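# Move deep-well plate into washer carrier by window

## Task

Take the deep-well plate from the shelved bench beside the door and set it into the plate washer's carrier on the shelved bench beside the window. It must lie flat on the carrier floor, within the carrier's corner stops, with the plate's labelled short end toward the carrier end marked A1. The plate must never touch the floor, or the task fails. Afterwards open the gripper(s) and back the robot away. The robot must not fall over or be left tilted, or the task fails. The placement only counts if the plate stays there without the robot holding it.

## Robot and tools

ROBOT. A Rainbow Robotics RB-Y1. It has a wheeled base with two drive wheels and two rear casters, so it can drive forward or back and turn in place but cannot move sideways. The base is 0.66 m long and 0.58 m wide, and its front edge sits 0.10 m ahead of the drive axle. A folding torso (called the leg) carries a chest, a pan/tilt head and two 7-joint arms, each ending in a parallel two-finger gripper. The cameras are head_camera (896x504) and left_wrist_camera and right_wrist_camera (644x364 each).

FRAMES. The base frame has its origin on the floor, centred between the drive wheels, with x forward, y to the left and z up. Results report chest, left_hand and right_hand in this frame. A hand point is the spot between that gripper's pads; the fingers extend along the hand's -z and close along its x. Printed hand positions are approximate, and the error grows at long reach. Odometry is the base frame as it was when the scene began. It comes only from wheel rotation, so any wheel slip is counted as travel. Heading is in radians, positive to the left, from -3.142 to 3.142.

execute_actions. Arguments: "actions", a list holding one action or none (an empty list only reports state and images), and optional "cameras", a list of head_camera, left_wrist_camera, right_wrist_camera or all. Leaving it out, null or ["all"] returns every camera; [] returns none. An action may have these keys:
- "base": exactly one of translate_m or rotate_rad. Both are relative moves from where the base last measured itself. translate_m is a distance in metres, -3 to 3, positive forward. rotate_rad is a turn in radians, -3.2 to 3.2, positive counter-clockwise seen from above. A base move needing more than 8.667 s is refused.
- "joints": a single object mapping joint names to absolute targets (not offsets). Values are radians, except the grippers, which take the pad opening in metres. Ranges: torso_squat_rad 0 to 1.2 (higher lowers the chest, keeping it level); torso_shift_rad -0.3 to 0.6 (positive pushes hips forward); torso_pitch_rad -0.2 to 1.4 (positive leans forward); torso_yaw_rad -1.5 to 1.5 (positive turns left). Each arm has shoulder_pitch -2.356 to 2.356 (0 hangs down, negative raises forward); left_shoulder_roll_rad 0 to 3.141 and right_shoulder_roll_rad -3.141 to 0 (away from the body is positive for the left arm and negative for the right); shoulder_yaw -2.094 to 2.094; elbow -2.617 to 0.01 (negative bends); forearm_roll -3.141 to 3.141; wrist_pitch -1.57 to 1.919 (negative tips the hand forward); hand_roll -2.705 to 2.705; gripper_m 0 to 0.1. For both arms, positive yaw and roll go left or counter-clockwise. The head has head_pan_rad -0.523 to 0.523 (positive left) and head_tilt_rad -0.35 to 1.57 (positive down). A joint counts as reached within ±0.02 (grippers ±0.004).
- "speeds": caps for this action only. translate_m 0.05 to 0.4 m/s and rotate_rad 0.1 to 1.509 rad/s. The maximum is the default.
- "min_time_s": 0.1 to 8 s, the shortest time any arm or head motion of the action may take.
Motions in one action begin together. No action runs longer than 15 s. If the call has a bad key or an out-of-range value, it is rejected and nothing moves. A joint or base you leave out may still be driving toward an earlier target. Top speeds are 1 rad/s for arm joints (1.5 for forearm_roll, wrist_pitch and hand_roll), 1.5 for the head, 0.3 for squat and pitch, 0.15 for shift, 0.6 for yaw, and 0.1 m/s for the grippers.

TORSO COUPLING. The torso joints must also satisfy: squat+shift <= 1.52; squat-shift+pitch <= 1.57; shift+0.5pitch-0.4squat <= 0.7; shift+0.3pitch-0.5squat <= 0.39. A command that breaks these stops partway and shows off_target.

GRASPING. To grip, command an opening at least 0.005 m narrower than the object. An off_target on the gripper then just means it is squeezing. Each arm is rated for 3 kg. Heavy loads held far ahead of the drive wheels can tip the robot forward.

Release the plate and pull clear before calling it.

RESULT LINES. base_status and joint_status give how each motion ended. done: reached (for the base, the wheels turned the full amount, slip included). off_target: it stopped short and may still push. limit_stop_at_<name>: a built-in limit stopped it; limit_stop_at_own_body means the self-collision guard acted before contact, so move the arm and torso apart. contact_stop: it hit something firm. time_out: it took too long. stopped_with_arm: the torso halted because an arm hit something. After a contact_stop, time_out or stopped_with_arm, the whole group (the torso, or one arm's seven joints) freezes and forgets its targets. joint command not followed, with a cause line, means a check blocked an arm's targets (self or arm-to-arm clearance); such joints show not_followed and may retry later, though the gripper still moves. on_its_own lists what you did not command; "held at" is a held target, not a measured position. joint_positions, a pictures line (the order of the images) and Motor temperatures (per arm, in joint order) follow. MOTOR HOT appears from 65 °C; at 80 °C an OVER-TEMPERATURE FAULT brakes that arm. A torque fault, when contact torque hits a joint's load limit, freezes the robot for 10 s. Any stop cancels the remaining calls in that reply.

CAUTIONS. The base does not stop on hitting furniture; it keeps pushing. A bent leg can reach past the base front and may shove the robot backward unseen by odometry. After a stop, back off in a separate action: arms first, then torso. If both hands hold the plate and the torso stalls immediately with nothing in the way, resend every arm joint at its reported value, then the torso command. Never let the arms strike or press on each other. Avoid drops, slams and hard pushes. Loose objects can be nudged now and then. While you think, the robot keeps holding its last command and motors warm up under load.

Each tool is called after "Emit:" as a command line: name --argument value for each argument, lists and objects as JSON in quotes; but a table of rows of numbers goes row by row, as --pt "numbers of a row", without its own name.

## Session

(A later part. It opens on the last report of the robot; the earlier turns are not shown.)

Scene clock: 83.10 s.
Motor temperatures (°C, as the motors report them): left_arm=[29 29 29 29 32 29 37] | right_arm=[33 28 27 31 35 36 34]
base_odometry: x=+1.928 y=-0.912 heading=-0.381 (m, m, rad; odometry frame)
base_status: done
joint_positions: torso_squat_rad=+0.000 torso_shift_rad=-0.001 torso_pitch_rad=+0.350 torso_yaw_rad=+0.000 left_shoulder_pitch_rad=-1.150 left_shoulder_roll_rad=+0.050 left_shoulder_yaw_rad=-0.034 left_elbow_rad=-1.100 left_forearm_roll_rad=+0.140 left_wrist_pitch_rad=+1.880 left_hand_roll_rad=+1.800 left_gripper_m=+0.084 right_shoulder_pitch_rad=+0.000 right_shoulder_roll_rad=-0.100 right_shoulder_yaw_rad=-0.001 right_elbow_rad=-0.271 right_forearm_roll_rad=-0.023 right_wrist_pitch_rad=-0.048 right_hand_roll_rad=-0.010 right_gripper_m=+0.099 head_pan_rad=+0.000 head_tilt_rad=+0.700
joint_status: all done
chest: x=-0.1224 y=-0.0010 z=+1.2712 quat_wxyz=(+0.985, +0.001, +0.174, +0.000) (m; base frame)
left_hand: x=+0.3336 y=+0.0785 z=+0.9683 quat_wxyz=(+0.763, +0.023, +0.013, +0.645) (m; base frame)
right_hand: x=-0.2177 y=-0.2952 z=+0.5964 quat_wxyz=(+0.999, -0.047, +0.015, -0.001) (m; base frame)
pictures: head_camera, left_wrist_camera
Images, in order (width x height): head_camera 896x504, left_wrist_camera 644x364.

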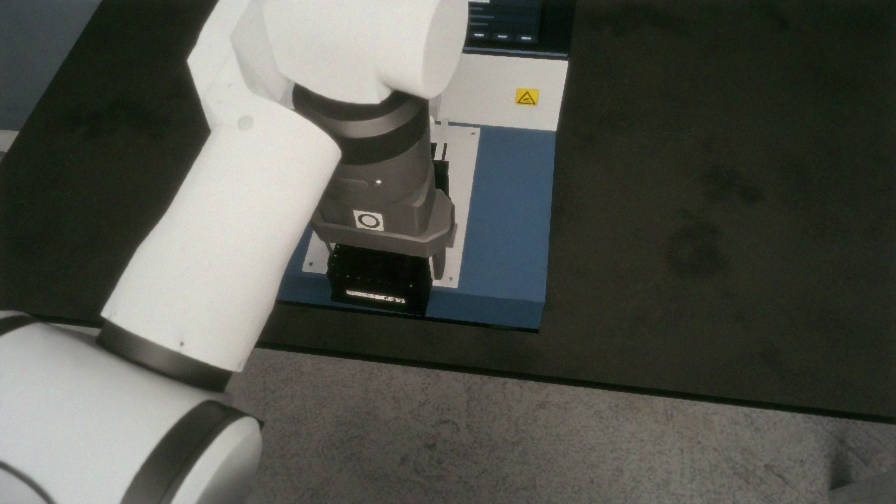

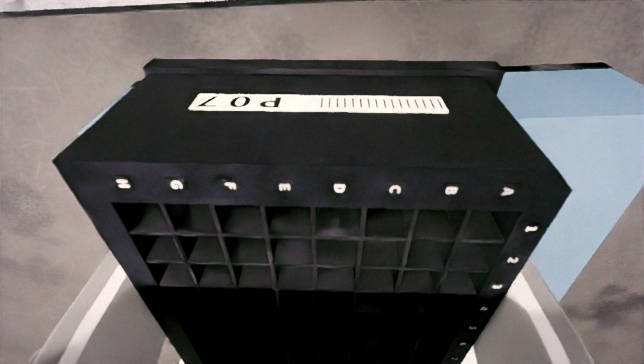

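Emit:
execute_actions --actions '[{"base":{"rotate_rad":0.05}}]' --cameras '[]'

Emit:
execute_actions --actions '[{"base":{"translate_m":0.085},"joints":{"torso_squat_rad":0.3}}]' --cameras '["head_camera","left_wrist_camera"]'

Scene clock: 87.30 s.
Motor temperatures (°C, as the motors report them): left_arm=[29 29 29 29 32 29 37] | right_arm=[33 28 27 31 35 36 34]
base_odometry: x=+1.928 y=-0.913 heading=-0.332 (m, m, rad; odometry frame)
base_status: done
joint_positions: torso_squat_rad=+0.000 torso_shift_rad=-0.001 torso_pitch_rad=+0.350 torso_yaw_rad=+0.000 left_shoulder_pitch_rad=-1.150 left_shoulder_roll_rad=+0.050 left_shoulder_yaw_rad=-0.034 left_elbow_rad=-1.100 left_forearm_roll_rad=+0.140 left_wrist_pitch_rad=+1.880 left_hand_roll_rad=+1.800 left_gripper_m=+0.084 right_shoulder_pitch_rad=+0.000 right_shoulder_roll_rad=-0.100 right_shoulder_yaw_rad=-0.001 right_elbow_rad=-0.271 right_forearm_roll_rad=-0.023 right_wrist_pitch_rad=-0.048 right_hand_roll_rad=-0.010 right_gripper_m=+0.099 head_pan_rad=+0.000 head_tilt_rad=+0.700
joint_status: not commanded
chest: x=-0.1224 y=-0.0010 z=+1.2712 quat_wxyz=(+0.985, +0.001, +0.174, +0.000) (m; base frame)
left_hand: x=+0.3336 y=+0.0785 z=+0.9683 quat_wxyz=(+0.763, +0.023, +0.013, +0.645) (m; base frame)
right_hand: x=-0.2177 y=-0.2952 z=+0.5964 quat_wxyz=(+0.999, -0.047, +0.015, -0.001) (m; base frame)
pictures: none
No camera images: the call's "cameras" was empty. Leave "cameras" out to get every camera's image.

Scene clock: 89.10 s.
Motor temperatures (°C, as the motors report them): left_arm=[29 29 29 29 32 29 37] | right_arm=[33 28 27 31 35 36 34]
base_odometry: x=+2.008 y=-0.940 heading=-0.332 (m, m, rad; odometry frame)
base_status: done
joint_positions: torso_squat_rad=+0.300 torso_shift_rad=-0.001 torso_pitch_rad=+0.350 torso_yaw_rad=+0.000 left_shoulder_pitch_rad=-1.150 left_shoulder_roll_rad=+0.050 left_shoulder_yaw_rad=-0.034 left_elbow_rad=-1.100 left_forearm_roll_rad=+0.140 left_wrist_pitch_rad=+1.880 left_hand_roll_rad=+1.800 left_gripper_m=+0.084 right_shoulder_pitch_rad=+0.000 right_shoulder_roll_rad=-0.100 right_shoulder_yaw_rad=-0.001 right_elbow_rad=-0.271 right_forearm_roll_rad=-0.023 right_wrist_pitch_rad=-0.048 right_hand_roll_rad=-0.010 right_gripper_m=+0.099 head_pan_rad=+0.000 head_tilt_rad=+0.700
joint_status: all done
chest: x=-0.1225 y=-0.0010 z=+1.2399 quat_wxyz=(+0.985, +0.001, +0.174, +0.000) (m; base frame)
left_hand: x=+0.3336 y=+0.0786 z=+0.9371 quat_wxyz=(+0.763, +0.023, +0.013, +0.645) (m; base frame)
right_hand: x=-0.2176 y=-0.2951 z=+0.5651 quat_wxyz=(+0.999, -0.047, +0.015, -0.001) (m; base frame)
pictures: head_camera, left_wrist_camera
Images, in order (width x height): head_camera 896x504, left_wrist_camera 644x364.

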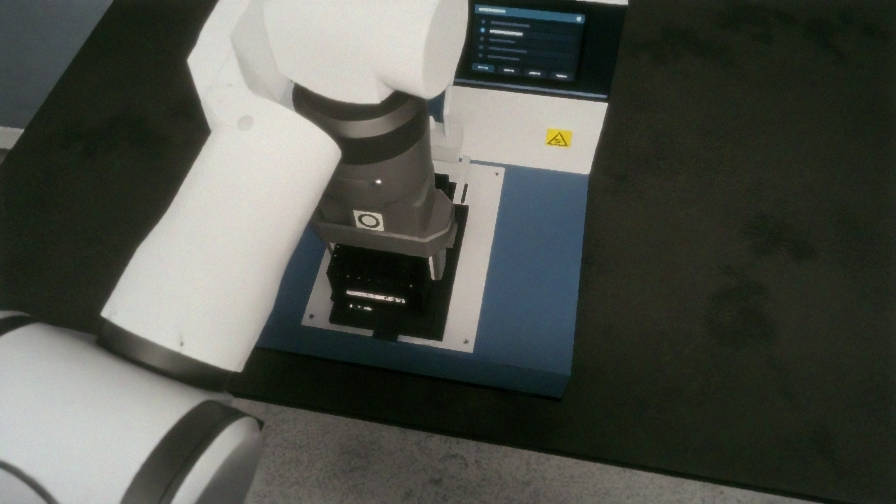

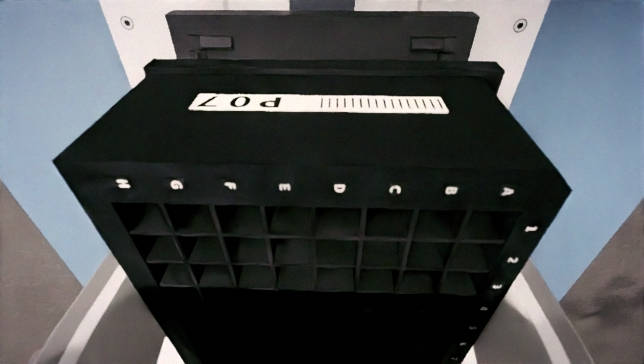

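Emit:
execute_actions --actions '[{"base":{"translate_m":0.012},"joints":{"torso_squat_rad":0.4}}]' --cameras '["left_wrist_camera"]'

Scene clock: 91.87 s.
Motor temperatures (°C, as the motors report them): left_arm=[29 29 29 29 32 29 37] | right_arm=[33 28 27 31 35 36 34]
base_odometry: x=+2.020 y=-0.944 heading=-0.331 (m, m, rad; odometry frame)
base_status: done
joint_positions: torso_squat_rad=+0.400 torso_shift_rad=-0.001 torso_pitch_rad=+0.350 torso_yaw_rad=+0.000 left_shoulder_pitch_rad=-1.150 left_shoulder_roll_rad=+0.050 left_shoulder_yaw_rad=-0.034 left_elbow_rad=-1.100 left_forearm_roll_rad=+0.140 left_wrist_pitch_rad=+1.880 left_hand_roll_rad=+1.800 left_gripper_m=+0.084 right_shoulder_pitch_rad=+0.000 right_shoulder_roll_rad=-0.100 right_shoulder_yaw_rad=-0.001 right_elbow_rad=-0.271 right_forearm_roll_rad=-0.023 right_wrist_pitch_rad=-0.048 right_hand_roll_rad=-0.010 right_gripper_m=+0.099 head_pan_rad=+0.000 head_tilt_rad=+0.700
joint_status: all done
chest: x=-0.1224 y=-0.0010 z=+1.2159 quat_wxyz=(+0.985, +0.001, +0.174, +0.000) (m; base frame)
left_hand: x=+0.3336 y=+0.0786 z=+0.9131 quat_wxyz=(+0.763, +0.023, +0.013, +0.645) (m; base frame)
right_hand: x=-0.2176 y=-0.2951 z=+0.5411 quat_wxyz=(+0.999, -0.047, +0.015, -0.001) (m; base frame)
pictures: left_wrist_camera
Images, in order (width x height): left_wrist_camera 644x364.

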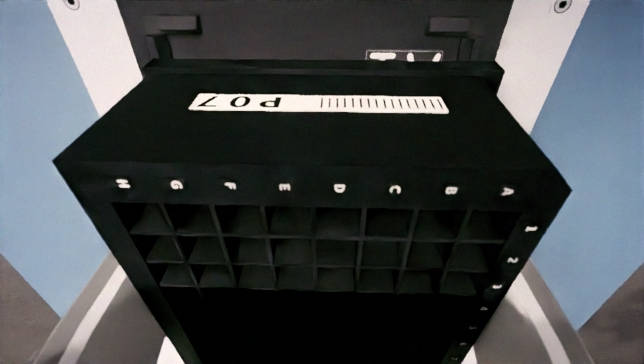

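Emit:
execute_actions --actions '[{"base":{"rotate_rad":-0.01},"joints":{"torso_squat_rad":0.445}}]' --cameras '["left_wrist_camera"]'

Scene clock: 93.90 s.
Motor temperatures (°C, as the motors report them): left_arm=[29 29 29 29 32 29 37] | right_arm=[33 28 27 31 35 36 34]
base_odometry: x=+2.020 y=-0.944 heading=-0.340 (m, m, rad; odometry frame)
base_status: done
joint_positions: torso_squat_rad=+0.445 torso_shift_rad=-0.001 torso_pitch_rad=+0.350 torso_yaw_rad=+0.000 left_shoulder_pitch_rad=-1.150 left_shoulder_roll_rad=+0.050 left_shoulder_yaw_rad=-0.034 left_elbow_rad=-1.100 left_forearm_roll_rad=+0.140 left_wrist_pitch_rad=+1.880 left_hand_roll_rad=+1.800 left_gripper_m=+0.084 right_shoulder_pitch_rad=+0.000 right_shoulder_roll_rad=-0.100 right_shoulder_yaw_rad=-0.001 right_elbow_rad=-0.271 right_forearm_roll_rad=-0.023 right_wrist_pitch_rad=-0.048 right_hand_roll_rad=-0.010 right_gripper_m=+0.099 head_pan_rad=+0.000 head_tilt_rad=+0.700
joint_status: all done
chest: x=-0.1224 y=-0.0009 z=+1.2030 quat_wxyz=(+0.985, +0.001, +0.174, +0.000) (m; base frame)
left_hand: x=+0.3336 y=+0.0786 z=+0.9002 quat_wxyz=(+0.763, +0.023, +0.013, +0.645) (m; base frame)
right_hand: x=-0.2176 y=-0.2951 z=+0.5282 quat_wxyz=(+0.999, -0.047, +0.015, -0.001) (m; base frame)
pictures: left_wrist_camera
Images, in order (width x height): left_wrist_camera 644x364.

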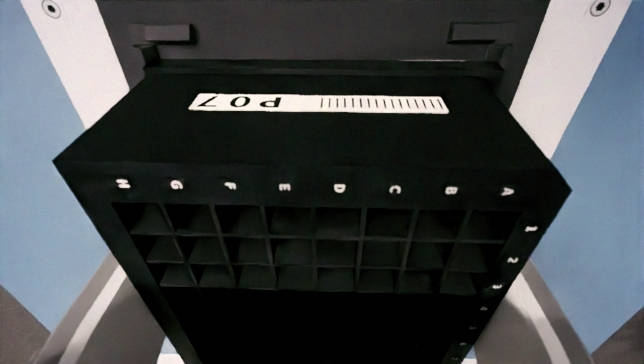

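Emit:
execute_actions --actions '[{"joints":{"torso_squat_rad":0.485}}]' --cameras '["left_wrist_camera"]'

Scene clock: 95.67 s.
Motor temperatures (°C, as the motors report them): left_arm=[29 29 29 29 32 30 37] | right_arm=[33 28 27 31 35 36 34]
base_odometry: x=+2.020 y=-0.944 heading=-0.340 (m, m, rad; odometry frame)
base_status: not commanded
joint_positions: torso_squat_rad=+0.485 torso_shift_rad=-0.002 torso_pitch_rad=+0.348 torso_yaw_rad=+0.000 left_shoulder_pitch_rad=-1.154 left_shoulder_roll_rad=+0.050 left_shoulder_yaw_rad=-0.034 left_elbow_rad=-1.103 left_forearm_roll_rad=+0.140 left_wrist_pitch_rad=+1.882 left_hand_roll_rad=+1.800 left_gripper_m=+0.084 right_shoulder_pitch_rad=+0.000 right_shoulder_roll_rad=-0.100 right_shoulder_yaw_rad=-0.001 right_elbow_rad=-0.271 right_forearm_roll_rad=-0.023 right_wrist_pitch_rad=-0.048 right_hand_roll_rad=-0.010 right_gripper_m=+0.099 head_pan_rad=+0.000 head_tilt_rad=+0.700
joint_status: all done
chest: x=-0.1237 y=-0.0010 z=+1.1906 quat_wxyz=(+0.985, +0.001, +0.173, +0.000) (m; base frame)
left_hand: x=+0.3346 y=+0.0780 z=+0.8915 quat_wxyz=(+0.764, +0.020, +0.010, +0.645) (m; base frame)
right_hand: x=-0.2172 y=-0.2951 z=+0.5156 quat_wxyz=(+0.999, -0.047, +0.013, -0.001) (m; base frame)
pictures: left_wrist_camera
Images, in order (width x height): left_wrist_camera 644x364.

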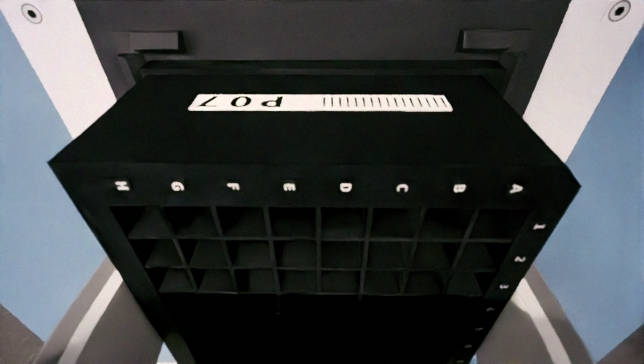

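Emit:
execute_actions --actions '[{"joints":{"left_gripper_m":0.1}}]' --cameras '["left_wrist_camera"]'

Emit:
execute_actions --actions '[{"joints":{"torso_squat_rad":0.0}}]' --cameras '["left_wrist_camera"]'

Emit:
execute_actions --actions '[{"base":{"translate_m":-0.3},"joints":{"left_shoulder_roll_rad":0.5,"head_tilt_rad":0.5}}]' --cameras '["head_camera"]'

Scene clock: 99.20 s.
Motor temperatures (°C, as the motors report them): left_arm=[29 29 29 29 32 30 37] | right_arm=[33 28 27 31 35 36 34]
base_odometry: x=+2.020 y=-0.944 heading=-0.340 (m, m, rad; odometry frame)
base_status: not commanded
joint_positions: torso_squat_rad=+0.485 torso_shift_rad=-0.002 torso_pitch_rad=+0.348 torso_yaw_rad=+0.000 left_shoulder_pitch_rad=-1.155 left_shoulder_roll_rad=+0.052 left_shoulder_yaw_rad=-0.034 left_elbow_rad=-1.103 left_forearm_roll_rad=+0.140 left_wrist_pitch_rad=+1.881 left_hand_roll_rad=+1.800 left_gripper_m=+0.099 right_shoulder_pitch_rad=+0.000 right_shoulder_roll_rad=-0.100 right_shoulder_yaw_rad=-0.001 right_elbow_rad=-0.271 right_forearm_roll_rad=-0.023 right_wrist_pitch_rad=-0.048 right_hand_roll_rad=-0.010 right_gripper_m=+0.099 head_pan_rad=+0.000 head_tilt_rad=+0.700
joint_status: all done
chest: x=-0.1236 y=-0.0008 z=+1.1906 quat_wxyz=(+0.985, +0.001, +0.173, +0.000) (m; base frame)
left_hand: x=+0.3355 y=+0.0790 z=+0.8917 quat_wxyz=(+0.763, +0.020, +0.009, +0.646) (m; base frame)
right_hand: x=-0.2171 y=-0.2950 z=+0.5156 quat_wxyz=(+0.999, -0.047, +0.013, +0.000) (m; base frame)
pictures: left_wrist_camera
Images, in order (width x height): left_wrist_camera 644x364.

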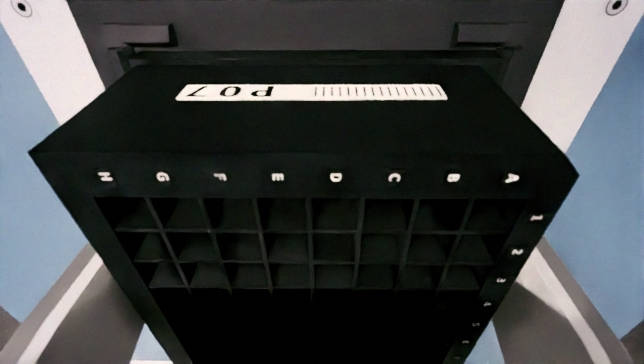

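Scene clock: 101.60 s.
Motor temperatures (°C, as the motors report them): left_arm=[29 29 29 29 32 30 37] | right_arm=[33 28 27 31 35 36 34]
base_odometry: x=+2.020 y=-0.944 heading=-0.340 (m, m, rad; odometry frame)
base_status: not commanded
joint_positions: torso_squat_rad=+0.000 torso_shift_rad=-0.001 torso_pitch_rad=+0.350 torso_yaw_rad=+0.000 left_shoulder_pitch_rad=-1.150 left_shoulder_roll_rad=+0.050 left_shoulder_yaw_rad=-0.034 left_elbow_rad=-1.100 left_forearm_roll_rad=+0.140 left_wrist_pitch_rad=+1.880 left_hand_roll_rad=+1.800 left_gripper_m=+0.100 right_shoulder_pitch_rad=+0.000 right_shoulder_roll_rad=-0.100 right_shoulder_yaw_rad=-0.001 right_elbow_rad=-0.271 right_forearm_roll_rad=-0.023 right_wrist_pitch_rad=-0.048 right_hand_roll_rad=-0.010 right_gripper_m=+0.099 head_pan_rad=+0.000 head_tilt_rad=+0.700
joint_status: all done
chest: x=-0.1224 y=-0.0009 z=+1.2712 quat_wxyz=(+0.985, +0.001, +0.174, +0.000) (m; base frame)
left_hand: x=+0.3338 y=+0.0787 z=+0.9685 quat_wxyz=(+0.763, +0.023, +0.013, +0.646) (m; base frame)
right_hand: x=-0.2177 y=-0.2952 z=+0.5964 quat_wxyz=(+0.999, -0.047, +0.015, -0.001) (m; base frame)
pictures: left_wrist_camera
Images, in order (width x height): left_wrist_camera 644x364.

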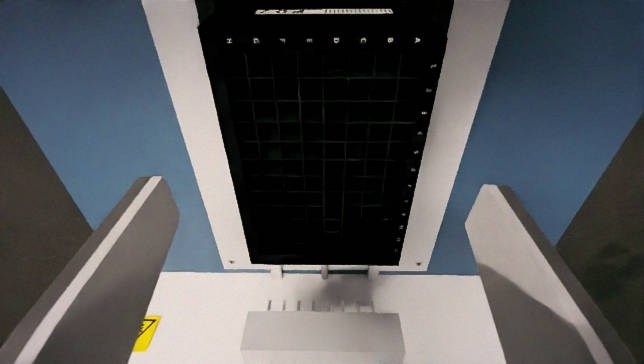

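Scene clock: 103.90 s.
Motor temperatures (°C, as the motors report them): left_arm=[29 29 29 29 32 30 37] | right_arm=[33 28 27 31 35 36 34]
base_odometry: x=+1.737 y=-0.844 heading=-0.342 (m, m, rad; odometry frame)
base_status: done
joint_positions: torso_squat_rad=+0.000 torso_shift_rad=-0.001 torso_pitch_rad=+0.350 torso_yaw_rad=+0.000 left_shoulder_pitch_rad=-1.150 left_shoulder_roll_rad=+0.500 left_shoulder_yaw_rad=-0.034 left_elbow_rad=-1.100 left_forearm_roll_rad=+0.140 left_wrist_pitch_rad=+1.880 left_hand_roll_rad=+1.800 left_gripper_m=+0.100 right_shoulder_pitch_rad=+0.000 right_shoulder_roll_rad=-0.100 right_shoulder_yaw_rad=-0.001 right_elbow_rad=-0.271 right_forearm_roll_rad=-0.023 right_wrist_pitch_rad=-0.048 right_hand_roll_rad=-0.010 right_gripper_m=+0.099 head_pan_rad=+0.000 head_tilt_rad=+0.500
joint_status: all done
chest: x=-0.1225 y=-0.0010 z=+1.2712 quat_wxyz=(+0.985, +0.001, +0.174, +0.000) (m; base frame)
left_hand: x=+0.3887 y=+0.3254 z=+1.0286 quat_wxyz=(+0.646, +0.091, -0.135, +0.746) (m; base frame)
right_hand: x=-0.2178 y=-0.2952 z=+0.5964 quat_wxyz=(+0.999, -0.047, +0.015, -0.001) (m; base frame)
pictures: head_camera
Images, in order (width x height): head_camera 896x504.

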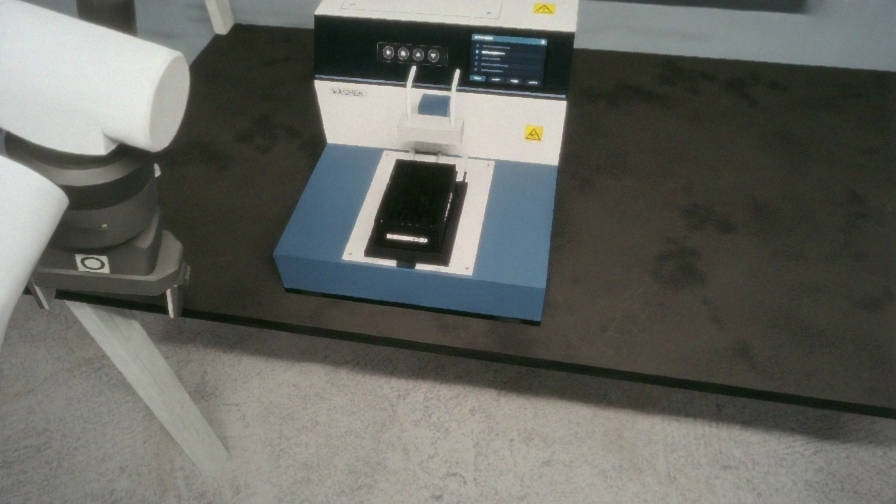

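Fingertips reached the carrier bottom, so the plate is seated.

Emit:
finished_scene --scene 1

The scene is finished: the task was done.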